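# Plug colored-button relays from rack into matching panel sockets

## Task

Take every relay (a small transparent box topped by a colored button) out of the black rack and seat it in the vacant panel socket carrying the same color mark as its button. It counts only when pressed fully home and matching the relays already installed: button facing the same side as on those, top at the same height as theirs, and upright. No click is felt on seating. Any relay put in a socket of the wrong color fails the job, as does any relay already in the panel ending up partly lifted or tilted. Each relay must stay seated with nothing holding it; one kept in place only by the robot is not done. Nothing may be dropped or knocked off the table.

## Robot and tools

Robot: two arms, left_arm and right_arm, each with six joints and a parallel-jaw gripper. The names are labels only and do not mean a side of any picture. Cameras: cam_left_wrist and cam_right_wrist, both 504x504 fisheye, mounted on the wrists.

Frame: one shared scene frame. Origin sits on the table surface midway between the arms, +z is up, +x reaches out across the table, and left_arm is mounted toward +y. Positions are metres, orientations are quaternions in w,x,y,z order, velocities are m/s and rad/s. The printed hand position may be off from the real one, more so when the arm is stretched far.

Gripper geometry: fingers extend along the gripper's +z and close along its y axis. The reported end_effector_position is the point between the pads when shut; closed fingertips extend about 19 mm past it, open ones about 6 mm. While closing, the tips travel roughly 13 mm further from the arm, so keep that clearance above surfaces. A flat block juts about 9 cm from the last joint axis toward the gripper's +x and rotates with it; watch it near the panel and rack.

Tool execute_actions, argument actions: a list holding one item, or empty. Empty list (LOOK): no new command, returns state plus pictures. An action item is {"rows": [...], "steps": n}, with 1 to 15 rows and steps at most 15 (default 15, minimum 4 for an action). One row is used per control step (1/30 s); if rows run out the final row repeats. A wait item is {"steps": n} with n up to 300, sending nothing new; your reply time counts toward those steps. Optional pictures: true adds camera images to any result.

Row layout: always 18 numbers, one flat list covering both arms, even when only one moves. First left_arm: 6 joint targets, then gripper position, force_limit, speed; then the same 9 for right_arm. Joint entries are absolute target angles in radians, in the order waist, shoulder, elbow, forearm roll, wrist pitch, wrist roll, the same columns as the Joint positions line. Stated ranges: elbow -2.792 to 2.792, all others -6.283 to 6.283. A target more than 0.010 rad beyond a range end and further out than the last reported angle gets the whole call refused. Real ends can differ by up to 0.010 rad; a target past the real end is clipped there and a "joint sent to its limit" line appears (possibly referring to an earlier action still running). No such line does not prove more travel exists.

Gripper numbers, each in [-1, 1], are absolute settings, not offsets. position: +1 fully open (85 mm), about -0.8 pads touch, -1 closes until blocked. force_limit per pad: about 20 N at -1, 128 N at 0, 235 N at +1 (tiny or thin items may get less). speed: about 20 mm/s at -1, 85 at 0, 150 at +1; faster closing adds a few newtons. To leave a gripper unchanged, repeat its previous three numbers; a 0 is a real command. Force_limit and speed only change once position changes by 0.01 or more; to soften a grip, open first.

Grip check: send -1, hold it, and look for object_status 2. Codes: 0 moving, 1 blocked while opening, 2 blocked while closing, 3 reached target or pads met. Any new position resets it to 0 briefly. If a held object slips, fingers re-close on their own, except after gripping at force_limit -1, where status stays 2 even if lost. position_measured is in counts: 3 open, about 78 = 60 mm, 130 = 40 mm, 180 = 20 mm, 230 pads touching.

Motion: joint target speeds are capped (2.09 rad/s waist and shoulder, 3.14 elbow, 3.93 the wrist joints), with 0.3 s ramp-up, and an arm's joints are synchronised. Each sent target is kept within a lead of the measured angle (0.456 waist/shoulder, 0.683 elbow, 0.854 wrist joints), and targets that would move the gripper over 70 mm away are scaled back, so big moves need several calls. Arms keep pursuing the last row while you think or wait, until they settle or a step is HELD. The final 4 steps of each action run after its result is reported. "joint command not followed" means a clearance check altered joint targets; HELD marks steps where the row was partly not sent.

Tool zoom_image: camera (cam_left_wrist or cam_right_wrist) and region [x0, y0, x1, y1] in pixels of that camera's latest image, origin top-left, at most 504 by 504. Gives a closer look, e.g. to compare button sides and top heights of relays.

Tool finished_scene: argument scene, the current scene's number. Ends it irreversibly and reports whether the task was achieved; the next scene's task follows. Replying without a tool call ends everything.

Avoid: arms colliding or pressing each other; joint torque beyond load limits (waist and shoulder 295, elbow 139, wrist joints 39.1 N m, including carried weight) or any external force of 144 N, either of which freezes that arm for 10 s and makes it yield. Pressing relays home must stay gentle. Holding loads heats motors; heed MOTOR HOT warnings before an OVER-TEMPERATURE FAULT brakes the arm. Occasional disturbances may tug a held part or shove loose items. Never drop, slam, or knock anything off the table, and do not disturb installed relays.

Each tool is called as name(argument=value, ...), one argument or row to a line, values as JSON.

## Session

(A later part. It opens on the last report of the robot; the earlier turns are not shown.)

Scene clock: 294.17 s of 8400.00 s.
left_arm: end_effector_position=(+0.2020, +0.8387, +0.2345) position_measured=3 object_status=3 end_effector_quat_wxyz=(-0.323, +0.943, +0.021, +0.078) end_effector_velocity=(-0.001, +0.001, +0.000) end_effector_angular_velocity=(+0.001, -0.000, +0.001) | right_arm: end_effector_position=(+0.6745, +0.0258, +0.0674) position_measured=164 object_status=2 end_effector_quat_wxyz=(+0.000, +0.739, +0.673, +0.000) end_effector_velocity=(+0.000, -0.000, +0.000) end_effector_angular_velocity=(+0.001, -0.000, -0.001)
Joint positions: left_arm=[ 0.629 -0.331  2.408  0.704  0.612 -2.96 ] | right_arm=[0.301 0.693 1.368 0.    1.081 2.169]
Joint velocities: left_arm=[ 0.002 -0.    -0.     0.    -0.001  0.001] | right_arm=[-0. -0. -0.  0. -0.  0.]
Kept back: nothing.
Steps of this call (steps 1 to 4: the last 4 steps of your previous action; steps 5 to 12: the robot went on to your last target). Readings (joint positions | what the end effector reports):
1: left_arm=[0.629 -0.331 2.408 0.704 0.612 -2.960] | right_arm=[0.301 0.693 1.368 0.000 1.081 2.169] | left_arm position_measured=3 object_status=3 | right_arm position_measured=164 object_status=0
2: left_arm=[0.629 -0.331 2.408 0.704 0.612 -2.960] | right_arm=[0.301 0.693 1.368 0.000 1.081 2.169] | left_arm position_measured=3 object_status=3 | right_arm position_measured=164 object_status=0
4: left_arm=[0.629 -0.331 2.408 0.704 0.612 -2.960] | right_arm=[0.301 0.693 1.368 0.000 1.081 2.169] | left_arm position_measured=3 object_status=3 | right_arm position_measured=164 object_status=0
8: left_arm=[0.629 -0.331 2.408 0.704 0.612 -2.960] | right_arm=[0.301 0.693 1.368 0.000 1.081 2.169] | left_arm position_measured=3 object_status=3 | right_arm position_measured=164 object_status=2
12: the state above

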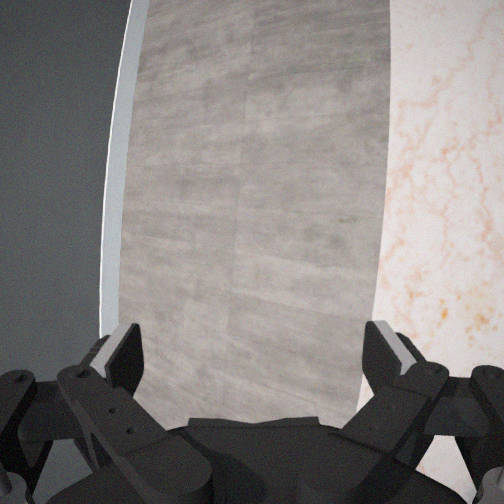

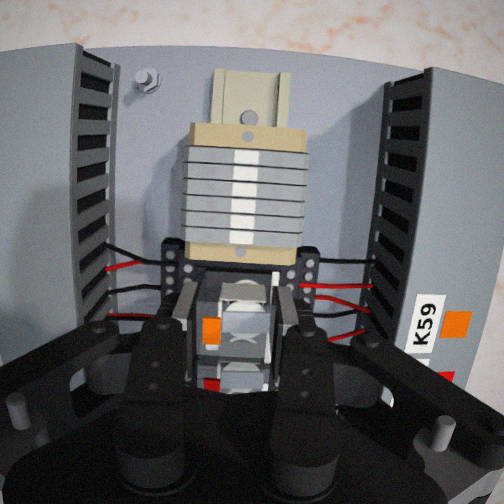

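execute_actions(
  actions=[
    {"rows":[[0.629,-0.331,2.408,0.704,0.612,-2.96,1,0,0,0.3014,0.6932,1.3681,0,1.0803,2.169,-1,-0.5,-0.6]],"steps":10},
  ],
)

execute_actions(
  actions=[
    {"rows":[[0.629,-0.331,2.408,0.704,0.612,-2.96,1,0,0,0.3014,0.6935,1.3684,0,1.0797,2.169,-1,-0.5,-0.6]],"steps":10},
  ],
)

execute_actions(
  actions=[
    {"rows":[[0.629,-0.331,2.408,0.704,0.612,-2.96,1,0,0,0.3014,0.6938,1.3687,0,1.0791,2.169,-1,-0.5,-0.6]],"steps":10},
  ],
  pictures=true,
)

zoom_image(
  camera="cam_right_wrist",
  region=[160,200,320,360],
)

Scene clock: 294.60 s of 8400.00 s.
left_arm: end_effector_position=(+0.2020, +0.8387, +0.2345) position_measured=3 object_status=3 end_effector_quat_wxyz=(-0.323, +0.943, +0.021, +0.078) end_effector_velocity=(-0.000, +0.000, +0.000) end_effector_angular_velocity=(-0.000, -0.000, +0.001) | right_arm: end_effector_position=(+0.6745, +0.0258, +0.0670) position_measured=164 object_status=2 end_effector_quat_wxyz=(-0.000, +0.739, +0.673, +0.000) end_effector_velocity=(+0.000, -0.000, +0.000) end_effector_angular_velocity=(-0.000, -0.001, +0.000)
Joint positions: left_arm=[ 0.629 -0.331  2.408  0.704  0.612 -2.96 ] | right_arm=[0.301 0.693 1.368 0.    1.08  2.169]
Joint velocities: left_arm=[ 0.    -0.    -0.     0.     0.001 -0.001] | right_arm=[ 0. -0.  0. -0. -0. -0.]
Steps of this call (steps 1 to 7: the robot went on to your last target; steps 8 to 13: the first 6 steps of this action). Readings (joint positions | what the end effector reports):
8: left_arm=[0.629 -0.331 2.408 0.704 0.612 -2.960] | right_arm=[0.301 0.693 1.368 0.000 1.081 2.169] | left_arm position_measured=3 object_status=3 | right_arm position_measured=164 object_status=2
9: left_arm=[0.629 -0.331 2.408 0.704 0.612 -2.960] | right_arm=[0.301 0.693 1.368 0.000 1.081 2.169] | left_arm position_measured=3 object_status=3 | right_arm position_measured=164 object_status=2
11: left_arm=[0.629 -0.331 2.408 0.704 0.612 -2.960] | right_arm=[0.301 0.693 1.368 0.000 1.080 2.169] | left_arm position_measured=3 object_status=3 | right_arm position_measured=164 object_status=2
13: the state above

Scene clock: 294.93 s of 8400.00 s.
left_arm: end_effector_position=(+0.2020, +0.8387, +0.2345) position_measured=3 object_status=3 end_effector_quat_wxyz=(-0.323, +0.943, +0.021, +0.078) end_effector_velocity=(-0.000, +0.000, -0.000) end_effector_angular_velocity=(+0.000, -0.001, +0.001) | right_arm: end_effector_position=(+0.6745, +0.0258, +0.0666) position_measured=164 object_status=2 end_effector_quat_wxyz=(+0.000, +0.739, +0.673, +0.000) end_effector_velocity=(-0.000, -0.000, -0.002) end_effector_angular_velocity=(-0.001, +0.001, -0.000)
Joint positions: left_arm=[ 0.629 -0.331  2.408  0.704  0.612 -2.96 ] | right_arm=[0.301 0.693 1.368 0.    1.08  2.169]
Joint velocities: left_arm=[ 0.001 -0.     0.    -0.    -0.001 -0.   ] | right_arm=[-0.     0.002  0.    -0.    -0.    -0.   ]
Steps of this call (steps 1 to 4: the last 4 steps of your previous action; steps 5 to 10: the first 6 steps of this action). Readings (joint positions | what the end effector reports):
5: left_arm=[0.629 -0.331 2.408 0.704 0.612 -2.960] | right_arm=[0.301 0.693 1.368 0.000 1.080 2.169] | left_arm position_measured=3 object_status=3 | right_arm position_measured=164 object_status=2
6: left_arm=[0.629 -0.331 2.408 0.704 0.612 -2.960] | right_arm=[0.301 0.693 1.368 0.000 1.080 2.169] | left_arm position_measured=3 object_status=3 | right_arm position_measured=164 object_status=2
8: left_arm=[0.629 -0.331 2.408 0.704 0.612 -2.960] | right_arm=[0.301 0.693 1.368 0.000 1.080 2.169] | left_arm position_measured=3 object_status=3 | right_arm position_measured=164 object_status=2
10: the state above

Scene clock: 295.27 s of 8400.00 s.
left_arm: end_effector_position=(+0.2020, +0.8387, +0.2345) position_measured=3 object_status=3 end_effector_quat_wxyz=(-0.323, +0.943, +0.021, +0.078) end_effector_velocity=(-0.000, +0.001, +0.001) end_effector_angular_velocity=(+0.000, -0.001, +0.003) | right_arm: end_effector_position=(+0.6744, +0.0258, +0.0662) position_measured=164 object_status=2 end_effector_quat_wxyz=(+0.000, +0.739, +0.673, +0.000) end_effector_velocity=(-0.000, +0.000, -0.001) end_effector_angular_velocity=(+0.000, +0.001, -0.000)
Joint positions: left_arm=[ 0.629 -0.331  2.408  0.704  0.612 -2.96 ] | right_arm=[0.301 0.694 1.369 0.    1.079 2.169]
Joint velocities: left_arm=[ 0.001 -0.    -0.001 -0.     0.001 -0.001] | right_arm=[ 0.     0.001  0.     0.001 -0.     0.   ]
Steps of this call (steps 1 to 4: the last 4 steps of your previous action; steps 5 to 10: the first 6 steps of this action). Readings (joint positions | what the end effector reports):
5: left_arm=[0.629 -0.331 2.408 0.704 0.612 -2.960] | right_arm=[0.301 0.693 1.368 0.000 1.080 2.169] | left_arm position_measured=3 object_status=3 | right_arm position_measured=164 object_status=2
6: left_arm=[0.629 -0.331 2.408 0.704 0.612 -2.960] | right_arm=[0.301 0.694 1.369 0.000 1.079 2.169] | left_arm position_measured=3 object_status=3 | right_arm position_measured=164 object_status=2
8: left_arm=[0.629 -0.331 2.408 0.704 0.612 -2.960] | right_arm=[0.301 0.694 1.369 0.000 1.079 2.169] | left_arm position_measured=3 object_status=3 | right_arm position_measured=164 object_status=2
10: the state above

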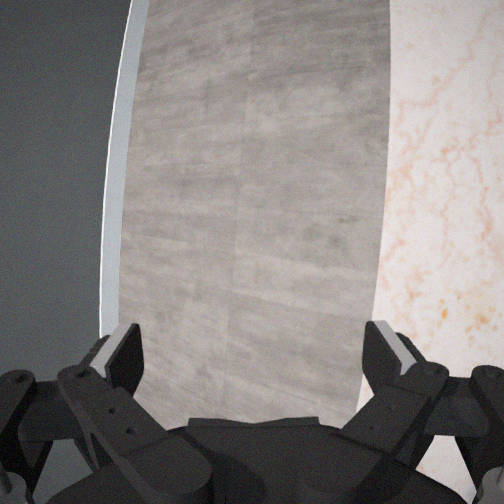

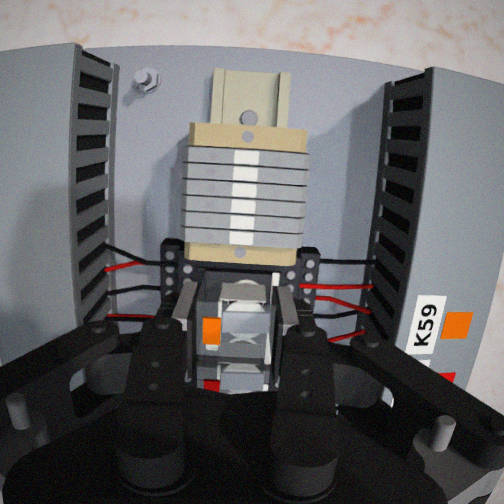

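Region (160, 200, 320, 360) of cam_right_wrist's 504x504 image, scaled by 3.150, with more detail than that image has.

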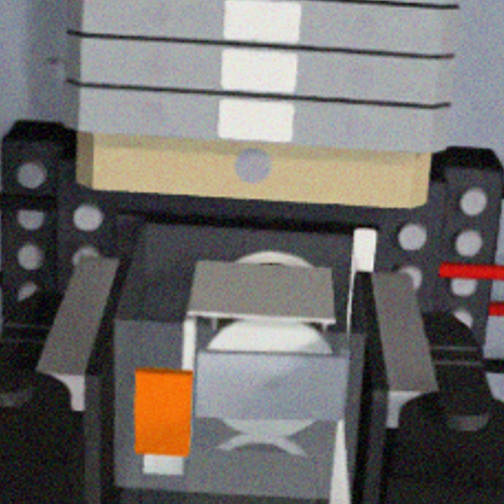

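execute_actions(
  actions=[
    {"rows":[[0.629,-0.331,2.408,0.704,0.612,-2.96,1,0,0,0.3014,0.6942,1.369,0,1.0784,2.169,-1,-0.5,-0.6]],"steps":10},
  ],
)

execute_actions(
  actions=[
    {"rows":[[0.629,-0.331,2.408,0.704,0.612,-2.96,1,0,0,0.3014,0.6945,1.3693,0,1.0778,2.169,-1,-0.5,-0.6]],"steps":10},
  ],
)

execute_actions(
  actions=[
    {"rows":[[0.629,-0.331,2.408,0.704,0.612,-2.96,1,0,0,0.3014,0.6948,1.3696,0,1.0772,2.169,-1,-0.5,-0.6]],"steps":10},
  ],
)

execute_actions(
  actions=[
    {"rows":[[0.629,-0.331,2.408,0.704,0.612,-2.96,1,0,0,0.3014,0.6951,1.3699,0,1.0766,2.169,-1,-0.5,-0.6]],"steps":10},
  ],
  pictures=true,
)

zoom_image(
  camera="cam_right_wrist",
  region=[160,200,320,360],
)

Scene clock: 295.70 s of 8400.00 s.
left_arm: end_effector_position=(+0.2020, +0.8387, +0.2345) position_measured=3 object_status=3 end_effector_quat_wxyz=(-0.323, +0.943, +0.021, +0.078) end_effector_velocity=(+0.000, +0.000, +0.001) end_effector_angular_velocity=(+0.001, -0.001, -0.001) | right_arm: end_effector_position=(+0.6744, +0.0258, +0.0656) position_measured=164 object_status=2 end_effector_quat_wxyz=(-0.000, +0.739, +0.673, +0.000) end_effector_velocity=(+0.000, -0.000, +0.001) end_effector_angular_velocity=(+0.001, -0.001, -0.001)
Joint positions: left_arm=[ 0.629 -0.331  2.408  0.704  0.612 -2.96 ] | right_arm=[0.301 0.694 1.369 0.    1.078 2.169]
Joint velocities: left_arm=[-0.    -0.    -0.     0.    -0.001  0.001] | right_arm=[-0.001 -0.001 -0.     0.    -0.    -0.   ]
Steps of this call (steps 1 to 4: the last 4 steps of your previous action; steps 5 to 7: the robot went on to your last target; steps 8 to 13: the first 6 steps of this action). Readings (joint positions | what the end effector reports):
8: left_arm=[0.629 -0.331 2.408 0.704 0.612 -2.960] | right_arm=[0.301 0.694 1.369 0.000 1.079 2.169] | left_arm position_measured=3 object_status=3 | right_arm position_measured=164 object_status=2
9: left_arm=[0.629 -0.331 2.408 0.704 0.612 -2.960] | right_arm=[0.301 0.694 1.369 0.000 1.079 2.169] | left_arm position_measured=3 object_status=3 | right_arm position_measured=164 object_status=2
11: left_arm=[0.629 -0.331 2.408 0.704 0.612 -2.960] | right_arm=[0.301 0.694 1.369 0.000 1.078 2.169] | left_arm position_measured=3 object_status=3 | right_arm position_measured=164 object_status=2
13: the state above

Scene clock: 296.03 s of 8400.00 s.
left_arm: end_effector_position=(+0.2020, +0.8387, +0.2345) position_measured=3 object_status=3 end_effector_quat_wxyz=(-0.323, +0.943, +0.021, +0.078) end_effector_velocity=(-0.000, +0.000, +0.000) end_effector_angular_velocity=(-0.000, +0.001, +0.001) | right_arm: end_effector_position=(+0.6744, +0.0258, +0.0651) position_measured=164 object_status=2 end_effector_quat_wxyz=(-0.000, +0.739, +0.673, +0.000) end_effector_velocity=(-0.000, +0.000, -0.001) end_effector_angular_velocity=(-0.001, +0.001, +0.000)
Joint positions: left_arm=[ 0.629 -0.331  2.408  0.704  0.612 -2.96 ] | right_arm=[0.301 0.695 1.369 0.    1.078 2.169]
Joint velocities: left_arm=[ 0.001 -0.    -0.    -0.     0.001  0.001] | right_arm=[ 0.     0.001  0.    -0.    -0.    -0.   ]
Steps of this call (steps 1 to 4: the last 4 steps of your previous action; steps 5 to 10: the first 6 steps of this action). Readings (joint positions | what the end effector reports):
5: left_arm=[0.629 -0.331 2.408 0.704 0.612 -2.960] | right_arm=[0.301 0.694 1.369 0.000 1.078 2.169] | left_arm position_measured=3 object_status=3 | right_arm position_measured=164 object_status=2
6: left_arm=[0.629 -0.331 2.408 0.704 0.612 -2.960] | right_arm=[0.301 0.694 1.369 0.000 1.078 2.169] | left_arm position_measured=3 object_status=3 | right_arm position_measured=164 object_status=2
8: left_arm=[0.629 -0.331 2.408 0.704 0.612 -2.960] | right_arm=[0.301 0.695 1.369 0.000 1.078 2.169] | left_arm position_measured=3 object_status=3 | right_arm position_measured=164 object_status=2
10: the state above

Scene clock: 296.37 s of 8400.00 s.
left_arm: end_effector_position=(+0.2020, +0.8387, +0.2345) position_measured=3 object_status=3 end_effector_quat_wxyz=(-0.323, +0.943, +0.021, +0.078) end_effector_velocity=(-0.000, -0.000, -0.000) end_effector_angular_velocity=(-0.000, +0.000, -0.000) | right_arm: end_effector_position=(+0.6744, +0.0258, +0.0647) position_measured=164 object_status=2 end_effector_quat_wxyz=(-0.000, +0.739, +0.673, +0.000) end_effector_velocity=(-0.001, +0.001, -0.001) end_effector_angular_velocity=(-0.000, +0.001, +0.001)
Joint positions: left_arm=[ 0.629 -0.331  2.408  0.704  0.612 -2.96 ] | right_arm=[0.301 0.695 1.37  0.    1.077 2.169]
Joint velocities: left_arm=[-0. -0.  0. -0.  0.  0.] | right_arm=[0.001 0.001 0.    0.    0.    0.   ]
Steps of this call (steps 1 to 4: the last 4 steps of your previous action; steps 5 to 10: the first 6 steps of this action). Readings (joint positions | what the end effector reports):
5: left_arm=[0.629 -0.331 2.408 0.704 0.612 -2.960] | right_arm=[0.301 0.695 1.369 0.000 1.078 2.169] | left_arm position_measured=3 object_status=3 | right_arm position_measured=164 object_status=2
6: left_arm=[0.629 -0.331 2.408 0.704 0.612 -2.960] | right_arm=[0.301 0.695 1.369 0.000 1.077 2.169] | left_arm position_measured=3 object_status=3 | right_arm position_measured=164 object_status=2
8: left_arm=[0.629 -0.331 2.408 0.704 0.612 -2.960] | right_arm=[0.301 0.695 1.370 0.000 1.077 2.169] | left_arm position_measured=3 object_status=3 | right_arm position_measured=164 object_status=2
10: the state above

Scene clock: 296.70 s of 8400.00 s.
left_arm: end_effector_position=(+0.2020, +0.8387, +0.2345) position_measured=3 object_status=3 end_effector_quat_wxyz=(-0.323, +0.943, +0.021, +0.078) end_effector_velocity=(+0.000, +0.000, +0.000) end_effector_angular_velocity=(+0.000, -0.001, +0.000) | right_arm: end_effector_position=(+0.6744, +0.0258, +0.0643) position_measured=164 object_status=2 end_effector_quat_wxyz=(-0.000, +0.739, +0.673, +0.000) end_effector_velocity=(+0.000, -0.000, -0.000) end_effector_angular_velocity=(-0.001, +0.000, +0.000)
Joint positions: left_arm=[ 0.629 -0.331  2.408  0.704  0.612 -2.96 ] | right_arm=[0.301 0.695 1.37  0.    1.077 2.169]
Joint velocities: left_arm=[-0.001 -0.    -0.001  0.     0.    -0.001] | right_arm=[-0.     0.001 -0.    -0.001 -0.     0.   ]
Steps of this call (steps 1 to 4: the last 4 steps of your previous action; steps 5 to 10: the first 6 steps of this action). Readings (joint positions | what the end effector reports):
5: left_arm=[0.629 -0.331 2.408 0.704 0.612 -2.960] | right_arm=[0.301 0.695 1.370 0.000 1.077 2.169] | left_arm position_measured=3 object_status=3 | right_arm position_measured=164 object_status=2
6: left_arm=[0.629 -0.331 2.408 0.704 0.612 -2.960] | right_arm=[0.301 0.695 1.370 0.000 1.077 2.169] | left_arm position_measured=3 object_status=3 | right_arm position_measured=164 object_status=2
8: left_arm=[0.629 -0.331 2.408 0.704 0.612 -2.960] | right_arm=[0.301 0.695 1.370 0.000 1.077 2.169] | left_arm position_measured=3 object_status=3 | right_arm position_measured=164 object_status=2
10: the state above

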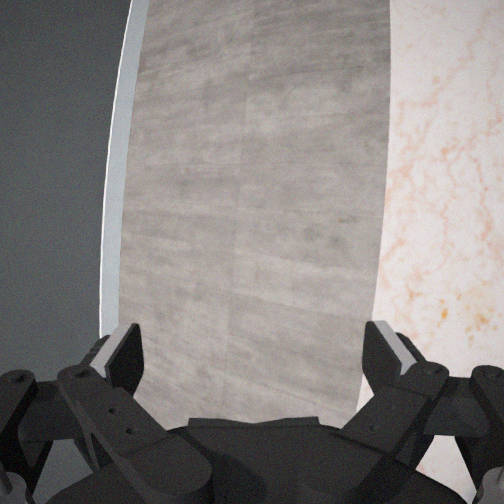

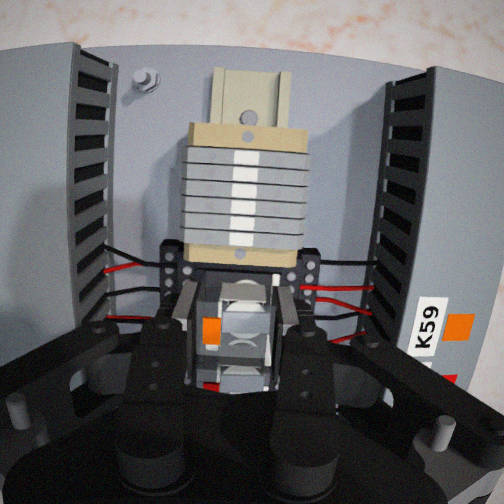

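Region (160, 200, 320, 360) of cam_right_wrist's 504x504 image, scaled by 3.150, with more detail than that image has.

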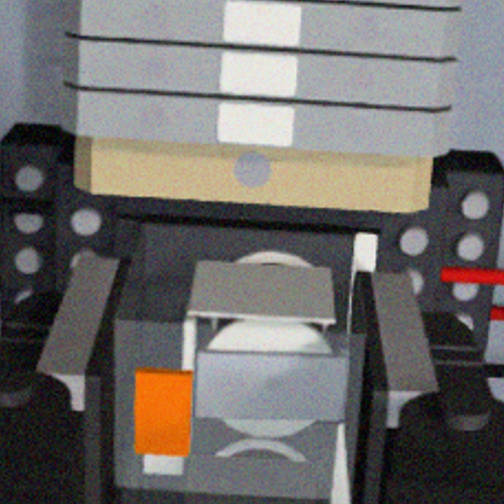

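execute_actions(
  actions=[
    {"rows":[[0.629,-0.331,2.408,0.704,0.612,-2.96,1,0,0,0.3014,0.6951,1.3699,0,1.0766,2.169,0,-0.5,-0.5]],"steps":15},
  ],
)

execute_actions(
  actions=[
    {"rows":[[0.629,-0.331,2.408,0.704,0.612,-2.96,1,0,0,0.3012,0.6547,1.3309,0,1.156,2.169,0,-0.5,-0.5]],"steps":13},
  ],
)

execute_actions(
  actions=[
    {"rows":[[0.629,-0.331,2.408,0.704,0.612,-2.96,1,0,0,0.2983,0.6148,1.3409,0,1.1859,3.8095,0,-0.5,-0.5]],"steps":15},
  ],
)

execute_actions(
  actions=[
    {"steps":14},
  ],
  pictures=true,
)

zoom_image(
  camera="cam_right_wrist",
  region=[190,180,490,290],
)

Scene clock: 297.27 s of 8400.00 s.
left_arm: end_effector_position=(+0.2020, +0.8387, +0.2345) position_measured=3 object_status=3 end_effector_quat_wxyz=(-0.323, +0.943, +0.021, +0.078) end_effector_velocity=(+0.001, -0.000, +0.000) end_effector_angular_velocity=(+0.000, -0.000, -0.003) | right_arm: end_effector_position=(+0.6744, +0.0257, +0.0639) position_measured=131 object_status=0 end_effector_quat_wxyz=(-0.000, +0.739, +0.673, -0.000) end_effector_velocity=(+0.000, +0.001, +0.000) end_effector_angular_velocity=(+0.000, -0.000, +0.000)
Joint positions: left_arm=[ 0.629 -0.331  2.408  0.704  0.612 -2.96 ] | right_arm=[0.301 0.696 1.37  0.    1.077 2.169]
Joint velocities: left_arm=[-0.002 -0.    -0.    -0.    -0.     0.   ] | right_arm=[ 0.     0.    -0.001  0.     0.     0.   ]
Steps of this call (steps 1 to 4: the last 4 steps of your previous action; steps 5 to 6: the robot went on to your last target; steps 7 to 17: the first 11 steps of this action). Readings (joint positions | what the end effector reports):
7: left_arm=[0.629 -0.331 2.408 0.704 0.612 -2.960] | right_arm=[0.301 0.695 1.370 0.000 1.077 2.169] | left_arm position_measured=3 object_status=3 | right_arm position_measured=164 object_status=0
8: left_arm=[0.629 -0.331 2.408 0.704 0.612 -2.960] | right_arm=[0.301 0.695 1.370 0.000 1.077 2.169] | left_arm position_measured=3 object_status=3 | right_arm position_measured=164 object_status=0
10: left_arm=[0.629 -0.331 2.408 0.704 0.612 -2.960] | right_arm=[0.301 0.696 1.370 0.000 1.077 2.169] | left_arm position_measured=3 object_status=3 | right_arm position_measured=158 object_status=0
14: left_arm=[0.629 -0.331 2.408 0.704 0.612 -2.960] | right_arm=[0.301 0.696 1.370 0.000 1.077 2.169] | left_arm position_measured=3 object_status=3 | right_arm position_measured=140 object_status=0
17: the state above

Scene clock: 297.70 s of 8400.00 s.
left_arm: end_effector_position=(+0.2020, +0.8387, +0.2345) position_measured=3 object_status=3 end_effector_quat_wxyz=(-0.323, +0.943, +0.021, +0.078) end_effector_velocity=(-0.001, +0.000, -0.000) end_effector_angular_velocity=(-0.000, -0.000, +0.001) | right_arm: end_effector_position=(+0.6743, +0.0255, +0.1201) position_measured=129 object_status=3 end_effector_quat_wxyz=(+0.000, +0.739, +0.673, +0.000) end_effector_velocity=(-0.001, -0.000, -0.006) end_effector_angular_velocity=(-0.004, +0.007, +0.000)
Joint positions: left_arm=[ 0.629 -0.331  2.408  0.704  0.612 -2.96 ] | right_arm=[0.301 0.654 1.331 0.    1.156 2.169]
Joint velocities: left_arm=[ 0.002  0.001  0.    -0.    -0.001  0.   ] | right_arm=[ 0.     0.006  0.    -0.     0.002 -0.   ]
Steps of this call (steps 1 to 4: the last 4 steps of your previous action; steps 5 to 13: the first 9 steps of this action). Readings (joint positions | what the end effector reports):
5: left_arm=[0.629 -0.331 2.408 0.704 0.612 -2.960] | right_arm=[0.301 0.695 1.370 0.000 1.077 2.169] | left_arm position_measured=3 object_status=3 | right_arm position_measured=129 object_status=0
6: left_arm=[0.629 -0.331 2.408 0.704 0.612 -2.960] | right_arm=[0.301 0.692 1.367 -0.000 1.083 2.169] | left_arm position_measured=3 object_status=3 | right_arm position_measured=129 object_status=0
8: left_arm=[0.629 -0.331 2.408 0.704 0.612 -2.960] | right_arm=[0.301 0.668 1.342 -0.000 1.132 2.169] | left_arm position_measured=3 object_status=3 | right_arm position_measured=129 object_status=0
12: left_arm=[0.629 -0.331 2.408 0.704 0.612 -2.960] | right_arm=[0.301 0.654 1.331 0.000 1.156 2.169] | left_arm position_measured=3 object_status=3 | right_arm position_measured=129 object_status=3
13: the state above

Scene clock: 298.20 s of 8400.00 s.
left_arm: end_effector_position=(+0.2020, +0.8387, +0.2345) position_measured=3 object_status=3 end_effector_quat_wxyz=(-0.323, +0.943, +0.021, +0.078) end_effector_velocity=(+0.001, -0.000, +0.000) end_effector_angular_velocity=(+0.001, -0.001, -0.002) | right_arm: end_effector_position=(+0.6675, +0.0197, +0.1403) position_measured=129 object_status=3 end_effector_quat_wxyz=(+0.000, +0.927, +0.375, +0.000) end_effector_velocity=(-0.023, -0.019, +0.065) end_effector_angular_velocity=(+0.001, -0.001, -3.821)
Joint positions: left_arm=[ 0.629 -0.331  2.408  0.704  0.612 -2.96 ] | right_arm=[ 0.299  0.628  1.338 -0.     1.176  2.877]
Joint velocities: left_arm=[-0.001 -0.     0.     0.    -0.002  0.   ] | right_arm=[-0.007 -0.088  0.023  0.     0.064  3.814]
Steps of this call (steps 1 to 4: the last 4 steps of your previous action; steps 5 to 15: the first 11 steps of this action). Readings (joint positions | what the end effector reports):
5: left_arm=[0.629 -0.331 2.408 0.704 0.612 -2.960] | right_arm=[0.301 0.655 1.331 0.000 1.156 2.169] | left_arm position_measured=3 object_status=3 | right_arm position_measured=129 object_status=3
6: left_arm=[0.629 -0.331 2.408 0.704 0.612 -2.960] | right_arm=[0.301 0.655 1.331 0.000 1.156 2.176] | left_arm position_measured=3 object_status=3 | right_arm position_measured=129 object_status=3
8: left_arm=[0.629 -0.331 2.408 0.704 0.612 -2.960] | right_arm=[0.301 0.652 1.331 -0.000 1.158 2.232] | left_arm position_measured=3 object_status=3 | right_arm position_measured=129 object_status=3
12: left_arm=[0.629 -0.331 2.408 0.704 0.612 -2.960] | right_arm=[0.300 0.639 1.335 -0.000 1.168 2.518] | left_arm position_measured=3 object_status=3 | right_arm position_measured=129 object_status=3
15: the state above

Scene clock: 298.67 s of 8400.00 s.
left_arm: end_effector_position=(+0.2020, +0.8387, +0.2345) position_measured=3 object_status=3 end_effector_quat_wxyz=(-0.323, +0.943, +0.021, +0.078) end_effector_velocity=(-0.000, +0.001, +0.001) end_effector_angular_velocity=(+0.001, -0.000, +0.001) | right_arm: end_effector_position=(+0.6640, +0.0169, +0.1499) position_measured=129 object_status=3 end_effector_quat_wxyz=(+0.000, +0.997, -0.083, -0.000) end_effector_velocity=(+0.000, -0.000, +0.001) end_effector_angular_velocity=(-0.000, -0.001, -0.004)
Joint positions: left_arm=[ 0.629 -0.331  2.408  0.704  0.612 -2.96 ] | right_arm=[ 0.298  0.615  1.341 -0.     1.186  3.809]
Joint velocities: left_arm=[ 0.002 -0.    -0.    -0.    -0.001  0.001] | right_arm=[-0.    -0.001  0.    -0.001  0.     0.004]
Kept back: nothing.
Steps of this call (steps 1 to 4: the last 4 steps of your previous action; steps 5 to 14: the robot went on to your last target). Readings (joint positions | what the end effector reports):
1: left_arm=[0.629 -0.331 2.408 0.704 0.612 -2.960] | right_arm=[0.299 0.625 1.338 -0.000 1.178 3.006] | left_arm position_measured=3 object_status=3 | right_arm position_measured=129 object_status=3
2: left_arm=[0.629 -0.331 2.408 0.704 0.612 -2.960] | right_arm=[0.299 0.623 1.339 -0.000 1.180 3.134] | left_arm position_measured=3 object_status=3 | right_arm position_measured=129 object_status=3
4: left_arm=[0.629 -0.331 2.408 0.704 0.612 -2.960] | right_arm=[0.299 0.620 1.340 -0.000 1.182 3.377] | left_arm position_measured=3 object_status=3 | right_arm position_measured=129 object_status=3
8: left_arm=[0.629 -0.331 2.408 0.704 0.612 -2.960] | right_arm=[0.298 0.616 1.341 -0.000 1.185 3.708] | left_arm position_measured=3 object_status=3 | right_arm position_measured=129 object_status=3
14: the state above

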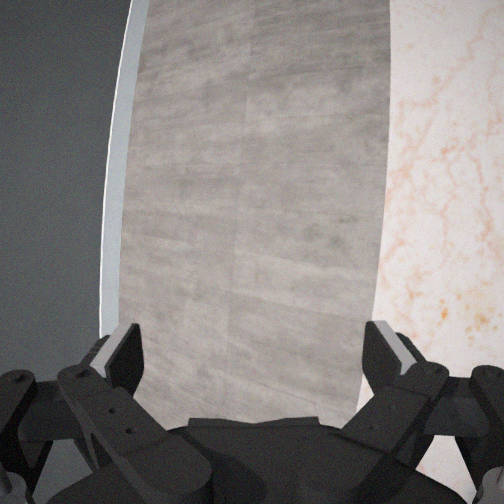

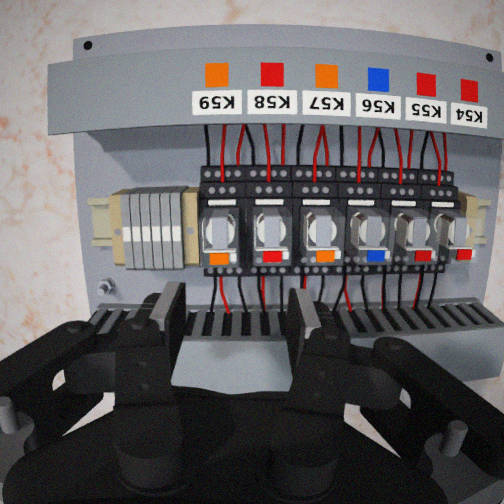

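Region (190, 180, 490, 290) of cam_right_wrist's 504x504 image, scaled by 1.680, with more detail than that image has; it fills the top 185 rows of this view, and the rest is white.

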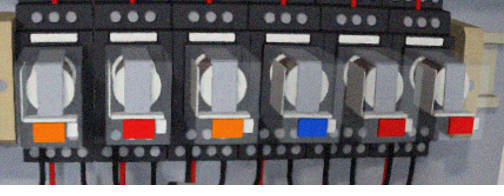

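zoom_image(
  camera="cam_right_wrist",
  region=[190,180,400,290],
)

Region (190, 180, 400, 290) of cam_right_wrist's 504x504 image, scaled by 2.400, with more detail than that image has; it fills the top 264 rows of this view, and the rest is white.

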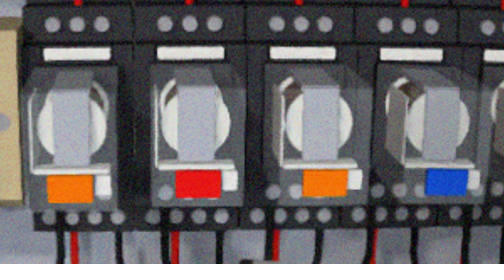

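execute_actions(
  actions=[
    {"rows":[[0.629,-0.331,2.408,0.704,0.612,-2.96,1,0,0,0.2983,0.6148,1.3409,0,1.1859,0.6679,0,-0.5,-0.5]],"steps":15},
  ],
)

execute_actions(
  actions=[
    {"steps":26},
  ],
  pictures=true,
)

zoom_image(
  camera="cam_right_wrist",
  region=[130,190,310,310],
)

Scene clock: 299.37 s of 8400.00 s.
left_arm: end_effector_position=(+0.2020, +0.8387, +0.2345) position_measured=3 object_status=3 end_effector_quat_wxyz=(-0.323, +0.943, +0.021, +0.078) end_effector_velocity=(-0.001, +0.000, -0.000) end_effector_angular_velocity=(-0.000, -0.000, +0.001) | right_arm: end_effector_position=(+0.6640, +0.0169, +0.1499) position_measured=129 object_status=3 end_effector_quat_wxyz=(+0.000, +0.963, +0.268, -0.000) end_effector_velocity=(+0.000, -0.001, -0.000) end_effector_angular_velocity=(+0.000, +0.000, +3.813)
Joint positions: left_arm=[ 0.629 -0.331  2.408  0.704  0.612 -2.96 ] | right_arm=[ 0.298  0.615  1.341 -0.     1.186  3.102]
Joint velocities: left_arm=[ 0.001 -0.     0.001 -0.     0.    -0.   ] | right_arm=[-0.001 -0.     0.     0.001  0.    -3.815]
Steps of this call (steps 1 to 10: the robot went on to your last target; steps 11 to 21: the first 11 steps of this action). Readings (joint positions | what the end effector reports):
11: left_arm=[0.629 -0.331 2.408 0.704 0.612 -2.960] | right_arm=[0.298 0.615 1.341 -0.000 1.186 3.809] | left_arm position_measured=3 object_status=3 | right_arm position_measured=129 object_status=3
12: left_arm=[0.629 -0.331 2.408 0.704 0.612 -2.960] | right_arm=[0.298 0.615 1.341 -0.000 1.186 3.803] | left_arm position_measured=3 object_status=3 | right_arm position_measured=129 object_status=3
14: left_arm=[0.629 -0.331 2.408 0.704 0.612 -2.960] | right_arm=[0.298 0.615 1.341 -0.000 1.186 3.747] | left_arm position_measured=3 object_status=3 | right_arm position_measured=129 object_status=3
18: left_arm=[0.629 -0.331 2.408 0.704 0.612 -2.960] | right_arm=[0.298 0.615 1.341 -0.000 1.186 3.461] | left_arm position_measured=3 object_status=3 | right_arm position_measured=129 object_status=3
21: the state above

Scene clock: 300.23 s of 8400.00 s.
left_arm: end_effector_position=(+0.2020, +0.8387, +0.2345) position_measured=3 object_status=3 end_effector_quat_wxyz=(-0.323, +0.943, +0.021, +0.078) end_effector_velocity=(-0.000, -0.000, -0.000) end_effector_angular_velocity=(-0.001, -0.000, +0.001) | right_arm: end_effector_position=(+0.6640, +0.0169, +0.1499) position_measured=129 object_status=3 end_effector_quat_wxyz=(-0.000, +0.083, +0.997, -0.000) end_effector_velocity=(-0.000, +0.000, +0.000) end_effector_angular_velocity=(-0.000, -0.000, +0.004)
Joint positions: left_arm=[ 0.629 -0.331  2.408  0.704  0.612 -2.96 ] | right_arm=[0.298 0.615 1.341 0.    1.186 0.668]
Joint velocities: left_arm=[ 0.    -0.     0.001 -0.    -0.    -0.001] | right_arm=[ 0.    -0.    -0.    -0.    -0.    -0.003]
Kept back: nothing.
Steps of this call (steps 1 to 4: the last 4 steps of your previous action; steps 5 to 26: the robot went on to your last target). Readings (joint positions | what the end effector reports):
1: left_arm=[0.629 -0.331 2.408 0.704 0.612 -2.960] | right_arm=[0.298 0.615 1.341 -0.000 1.186 2.973] | left_arm position_measured=3 object_status=3 | right_arm position_measured=129 object_status=3
2: left_arm=[0.629 -0.331 2.408 0.704 0.612 -2.960] | right_arm=[0.298 0.615 1.341 -0.000 1.186 2.845] | left_arm position_measured=3 object_status=3 | right_arm position_measured=129 object_status=3
4: left_arm=[0.629 -0.331 2.408 0.704 0.612 -2.960] | right_arm=[0.298 0.615 1.341 -0.000 1.186 2.588] | left_arm position_measured=3 object_status=3 | right_arm position_measured=129 object_status=3
8: left_arm=[0.629 -0.331 2.408 0.704 0.612 -2.960] | right_arm=[0.298 0.615 1.341 -0.000 1.186 2.075] | left_arm position_measured=3 object_status=3 | right_arm position_measured=129 object_status=3
26: the state above

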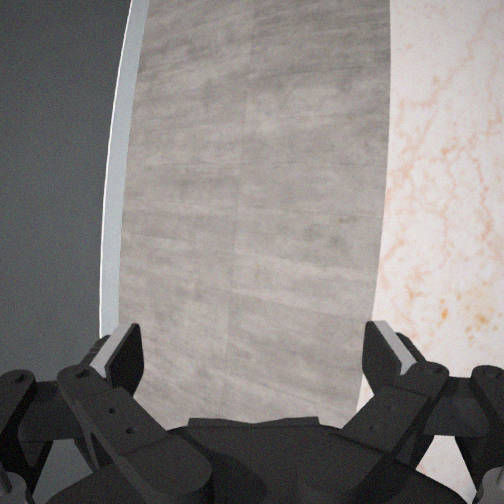

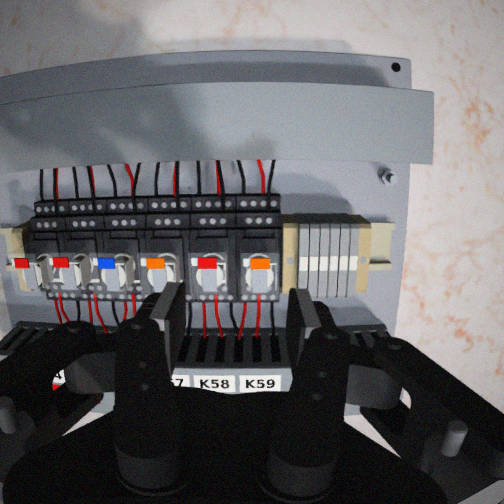

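Region (130, 190, 310, 310) of cam_right_wrist's 504x504 image, scaled by 2.800, with more detail than that image has.

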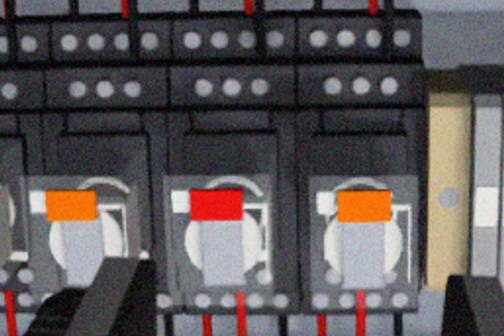

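execute_actions(
  actions=[
    {"rows":[[0.629,-0.331,2.408,0.704,0.612,-2.96,1,0,0,0.3014,0.6547,1.3309,0,1.156,2.169,0,-0.5,-0.5]],"steps":15},
  ],
)

execute_actions(
  actions=[
    {"steps":5},
  ],
)

execute_actions(
  actions=[
    {"rows":[[0.629,-0.331,2.408,0.704,0.612,-2.96,1,0,0,0.3014,0.6933,1.3682,0,1.0801,2.169,0,-0.5,-0.5]],"steps":15},
  ],
)

execute_actions(
  actions=[
    {"rows":[[0.629,-0.331,2.408,0.704,0.612,-2.96,1,0,0,0.3014,0.6933,1.3682,0,1.0801,2.169,-1,-0.75,-0.3]],"steps":15},
  ],
)

execute_actions(
  actions=[
    {"steps":8},
  ],
  pictures=true,
)

zoom_image(
  camera="cam_right_wrist",
  region=[160,200,320,360],
)

Scene clock: 301.03 s of 8400.00 s.
left_arm: end_effector_position=(+0.2020, +0.8387, +0.2345) position_measured=3 object_status=3 end_effector_quat_wxyz=(-0.323, +0.943, +0.021, +0.078) end_effector_velocity=(-0.001, -0.000, -0.000) end_effector_angular_velocity=(-0.001, +0.000, +0.001) | right_arm: end_effector_position=(+0.6711, +0.0229, +0.1296) position_measured=129 object_status=3 end_effector_quat_wxyz=(-0.000, +0.422, +0.907, -0.000) end_effector_velocity=(+0.022, +0.020, -0.064) end_effector_angular_velocity=(+0.001, -0.002, -3.807)
Joint positions: left_arm=[ 0.629 -0.331  2.408  0.704  0.612 -2.96 ] | right_arm=[0.3   0.642 1.334 0.    1.166 1.376]
Joint velocities: left_arm=[ 0.    -0.     0.001  0.     0.001 -0.001] | right_arm=[ 0.007  0.085 -0.023  0.    -0.065  3.814]
Steps of this call (steps 1 to 13: the robot went on to your last target; steps 14 to 24: the first 11 steps of this action). Readings (joint positions | what the end effector reports):
14: left_arm=[0.629 -0.331 2.408 0.704 0.612 -2.960] | right_arm=[0.298 0.615 1.341 0.000 1.186 0.668] | left_arm position_measured=3 object_status=3 | right_arm position_measured=129 object_status=3
15: left_arm=[0.629 -0.331 2.408 0.704 0.612 -2.960] | right_arm=[0.298 0.615 1.341 0.000 1.186 0.675] | left_arm position_measured=3 object_status=3 | right_arm position_measured=129 object_status=3
17: left_arm=[0.629 -0.331 2.408 0.704 0.612 -2.960] | right_arm=[0.298 0.617 1.340 0.000 1.185 0.731] | left_arm position_measured=3 object_status=3 | right_arm position_measured=129 object_status=3
21: left_arm=[0.629 -0.331 2.408 0.704 0.612 -2.960] | right_arm=[0.299 0.630 1.337 0.000 1.174 1.017] | left_arm position_measured=3 object_status=3 | right_arm position_measured=129 object_status=3
24: the state above

Scene clock: 301.20 s of 8400.00 s.
left_arm: end_effector_position=(+0.2020, +0.8387, +0.2345) position_measured=3 object_status=3 end_effector_quat_wxyz=(-0.323, +0.943, +0.021, +0.078) end_effector_velocity=(-0.000, -0.000, -0.000) end_effector_angular_velocity=(-0.000, +0.001, -0.001) | right_arm: end_effector_position=(+0.6735, +0.0250, +0.1223) position_measured=129 object_status=3 end_effector_quat_wxyz=(-0.000, +0.657, +0.754, +0.000) end_effector_velocity=(+0.009, +0.008, -0.030) end_effector_angular_velocity=(-0.001, +0.002, -2.400)
Joint positions: left_arm=[ 0.629 -0.331  2.408  0.704  0.612 -2.96 ] | right_arm=[0.301 0.652 1.332 0.    1.158 1.938]
Joint velocities: left_arm=[-0.001 -0.     0.001 -0.     0.001  0.   ] | right_arm=[ 0.003  0.039 -0.009  0.    -0.028  2.402]
Kept back: nothing.
Steps of this call (steps 1 to 4: the last 4 steps of your previous action; step 5: the robot went on to your last target). Readings (joint positions | what the end effector reports):
1: left_arm=[0.629 -0.331 2.408 0.704 0.612 -2.960] | right_arm=[0.301 0.644 1.333 0.000 1.164 1.504] | left_arm position_measured=3 object_status=3 | right_arm position_measured=129 object_status=3
2: left_arm=[0.629 -0.331 2.408 0.704 0.612 -2.960] | right_arm=[0.301 0.647 1.333 0.000 1.162 1.630] | left_arm position_measured=3 object_status=3 | right_arm position_measured=129 object_status=3
4: left_arm=[0.629 -0.331 2.408 0.704 0.612 -2.960] | right_arm=[0.301 0.650 1.332 0.000 1.159 1.850] | left_arm position_measured=3 object_status=3 | right_arm position_measured=129 object_status=3
5: the state above

Scene clock: 301.57 s of 8400.00 s.
left_arm: end_effector_position=(+0.2020, +0.8387, +0.2345) position_measured=3 object_status=3 end_effector_quat_wxyz=(-0.323, +0.943, +0.021, +0.078) end_effector_velocity=(+0.000, +0.000, +0.000) end_effector_angular_velocity=(+0.000, -0.001, +0.000) | right_arm: end_effector_position=(+0.6745, +0.0259, +0.0666) position_measured=129 object_status=3 end_effector_quat_wxyz=(+0.000, +0.739, +0.674, -0.000) end_effector_velocity=(-0.001, -0.000, +0.001) end_effector_angular_velocity=(+0.001, +0.000, -0.001)
Joint positions: left_arm=[ 0.629 -0.331  2.408  0.704  0.612 -2.96 ] | right_arm=[ 0.301  0.694  1.368 -0.     1.08   2.169]
Joint velocities: left_arm=[-0.001 -0.    -0.001  0.     0.    -0.001] | right_arm=[ 0.    -0.003  0.003  0.001 -0.     0.001]
Steps of this call (steps 1 to 11: the first 11 steps of this action). Readings (joint positions | what the end effector reports):
1: left_arm=[0.629 -0.331 2.408 0.704 0.612 -2.960] | right_arm=[0.301 0.653 1.331 0.000 1.157 2.012] | left_arm position_measured=3 object_status=3 | right_arm position_measured=129 object_status=3
2: left_arm=[0.629 -0.331 2.408 0.704 0.612 -2.960] | right_arm=[0.301 0.654 1.333 0.000 1.155 2.072] | left_arm position_measured=3 object_status=3 | right_arm position_measured=129 object_status=3
4: left_arm=[0.629 -0.331 2.408 0.704 0.612 -2.960] | right_arm=[0.301 0.673 1.350 0.000 1.119 2.148] | left_arm position_measured=3 object_status=3 | right_arm position_measured=129 object_status=3
8: left_arm=[0.629 -0.331 2.408 0.704 0.612 -2.960] | right_arm=[0.301 0.694 1.368 -0.000 1.080 2.169] | left_arm position_measured=3 object_status=3 | right_arm position_measured=129 object_status=3
11: the state above

Scene clock: 302.07 s of 8400.00 s.
left_arm: end_effector_position=(+0.2020, +0.8387, +0.2345) position_measured=3 object_status=3 end_effector_quat_wxyz=(-0.323, +0.943, +0.021, +0.078) end_effector_velocity=(-0.001, +0.001, +0.000) end_effector_angular_velocity=(+0.001, +0.001, +0.000) | right_arm: end_effector_position=(+0.6745, +0.0258, +0.0668) position_measured=163 object_status=0 end_effector_quat_wxyz=(+0.000, +0.739, +0.673, +0.000) end_effector_velocity=(-0.001, +0.001, -0.000) end_effector_angular_velocity=(+0.000, +0.000, +0.001)
Joint positions: left_arm=[ 0.629 -0.331  2.408  0.704  0.612 -2.96 ] | right_arm=[0.301 0.693 1.368 0.    1.08  2.169]
Joint velocities: left_arm=[ 0.002 -0.    -0.     0.    -0.     0.002] | right_arm=[ 0.002  0.     0.     0.     0.    -0.   ]
Steps of this call (steps 1 to 4: the last 4 steps of your previous action; steps 5 to 15: the first 11 steps of this action). Readings (joint positions | what the end effector reports):
5: left_arm=[0.629 -0.331 2.408 0.704 0.612 -2.960] | right_arm=[0.301 0.693 1.368 -0.000 1.080 2.169] | left_arm position_measured=3 object_status=3 | right_arm position_measured=129 object_status=0
6: left_arm=[0.629 -0.331 2.408 0.704 0.612 -2.960] | right_arm=[0.301 0.693 1.368 -0.000 1.080 2.169] | left_arm position_measured=3 object_status=3 | right_arm position_measured=129 object_status=0
8: left_arm=[0.629 -0.331 2.408 0.704 0.612 -2.960] | right_arm=[0.301 0.693 1.368 -0.000 1.080 2.169] | left_arm position_measured=3 object_status=3 | right_arm position_measured=136 object_status=0
12: left_arm=[0.629 -0.331 2.408 0.704 0.612 -2.960] | right_arm=[0.301 0.693 1.368 -0.000 1.080 2.169] | left_arm position_measured=3 object_status=3 | right_arm position_measured=158 object_status=0
15: the state above

Scene clock: 302.33 s of 8400.00 s.
left_arm: end_effector_position=(+0.2020, +0.8387, +0.2345) position_measured=3 object_status=3 end_effector_quat_wxyz=(-0.323, +0.943, +0.021, +0.078) end_effector_velocity=(-0.000, +0.000, -0.000) end_effector_angular_velocity=(-0.000, +0.000, +0.000) | right_arm: end_effector_position=(+0.6745, +0.0258, +0.0668) position_measured=163 object_status=2 end_effector_quat_wxyz=(+0.000, +0.739, +0.673, +0.000) end_effector_velocity=(+0.001, -0.001, -0.001) end_effector_angular_velocity=(+0.000, +0.001, -0.002)
Joint positions: left_arm=[ 0.629 -0.331  2.408  0.704  0.612 -2.96 ] | right_arm=[0.301 0.693 1.368 0.    1.08  2.169]
Joint velocities: left_arm=[ 0.  0.  0.  0. -0.  0.] | right_arm=[-0.002  0.001  0.     0.001  0.     0.   ]
Kept back: nothing.
Steps of this call (steps 1 to 4: the last 4 steps of your previous action; steps 5 to 8: the robot went on to your last target). Readings (joint positions | what the end effector reports):
1: left_arm=[0.629 -0.331 2.408 0.704 0.612 -2.960] | right_arm=[0.301 0.693 1.368 0.000 1.080 2.169] | left_arm position_measured=3 object_status=3 | right_arm position_measured=163 object_status=0
2: left_arm=[0.629 -0.331 2.408 0.704 0.612 -2.960] | right_arm=[0.301 0.693 1.368 0.000 1.080 2.169] | left_arm position_measured=3 object_status=3 | right_arm position_measured=163 object_status=0
4: left_arm=[0.629 -0.331 2.408 0.704 0.612 -2.960] | right_arm=[0.301 0.693 1.368 0.000 1.080 2.169] | left_arm position_measured=3 object_status=3 | right_arm position_measured=163 object_status=2
8: the state above

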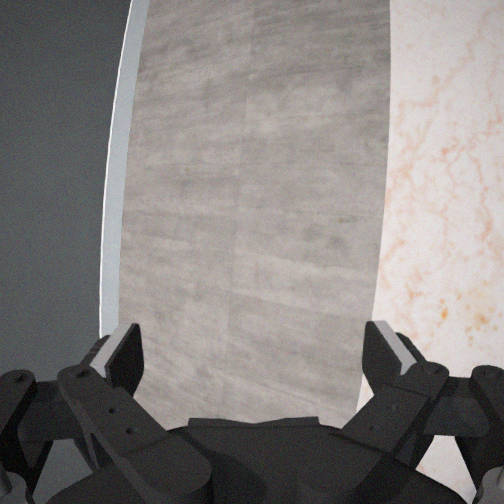

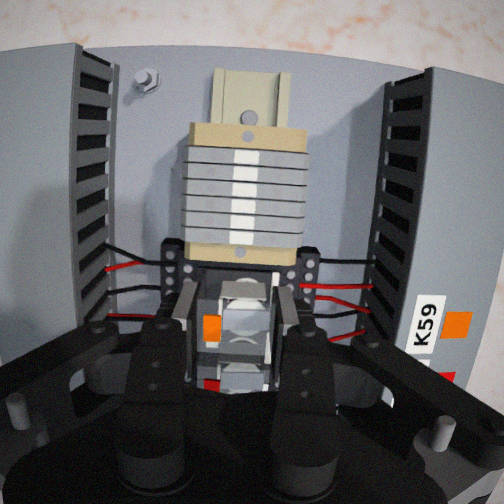

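Region (160, 200, 320, 360) of cam_right_wrist's 504x504 image, scaled by 3.150, with more detail than that image has.

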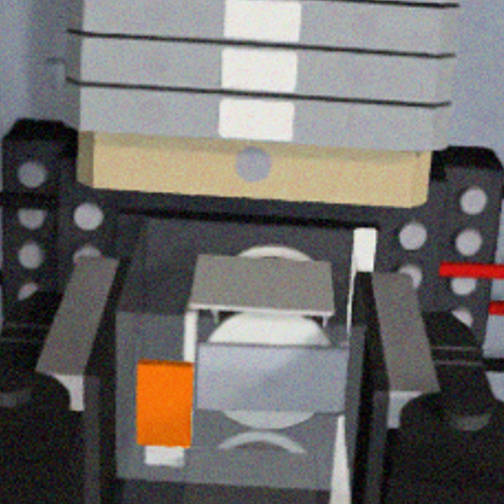

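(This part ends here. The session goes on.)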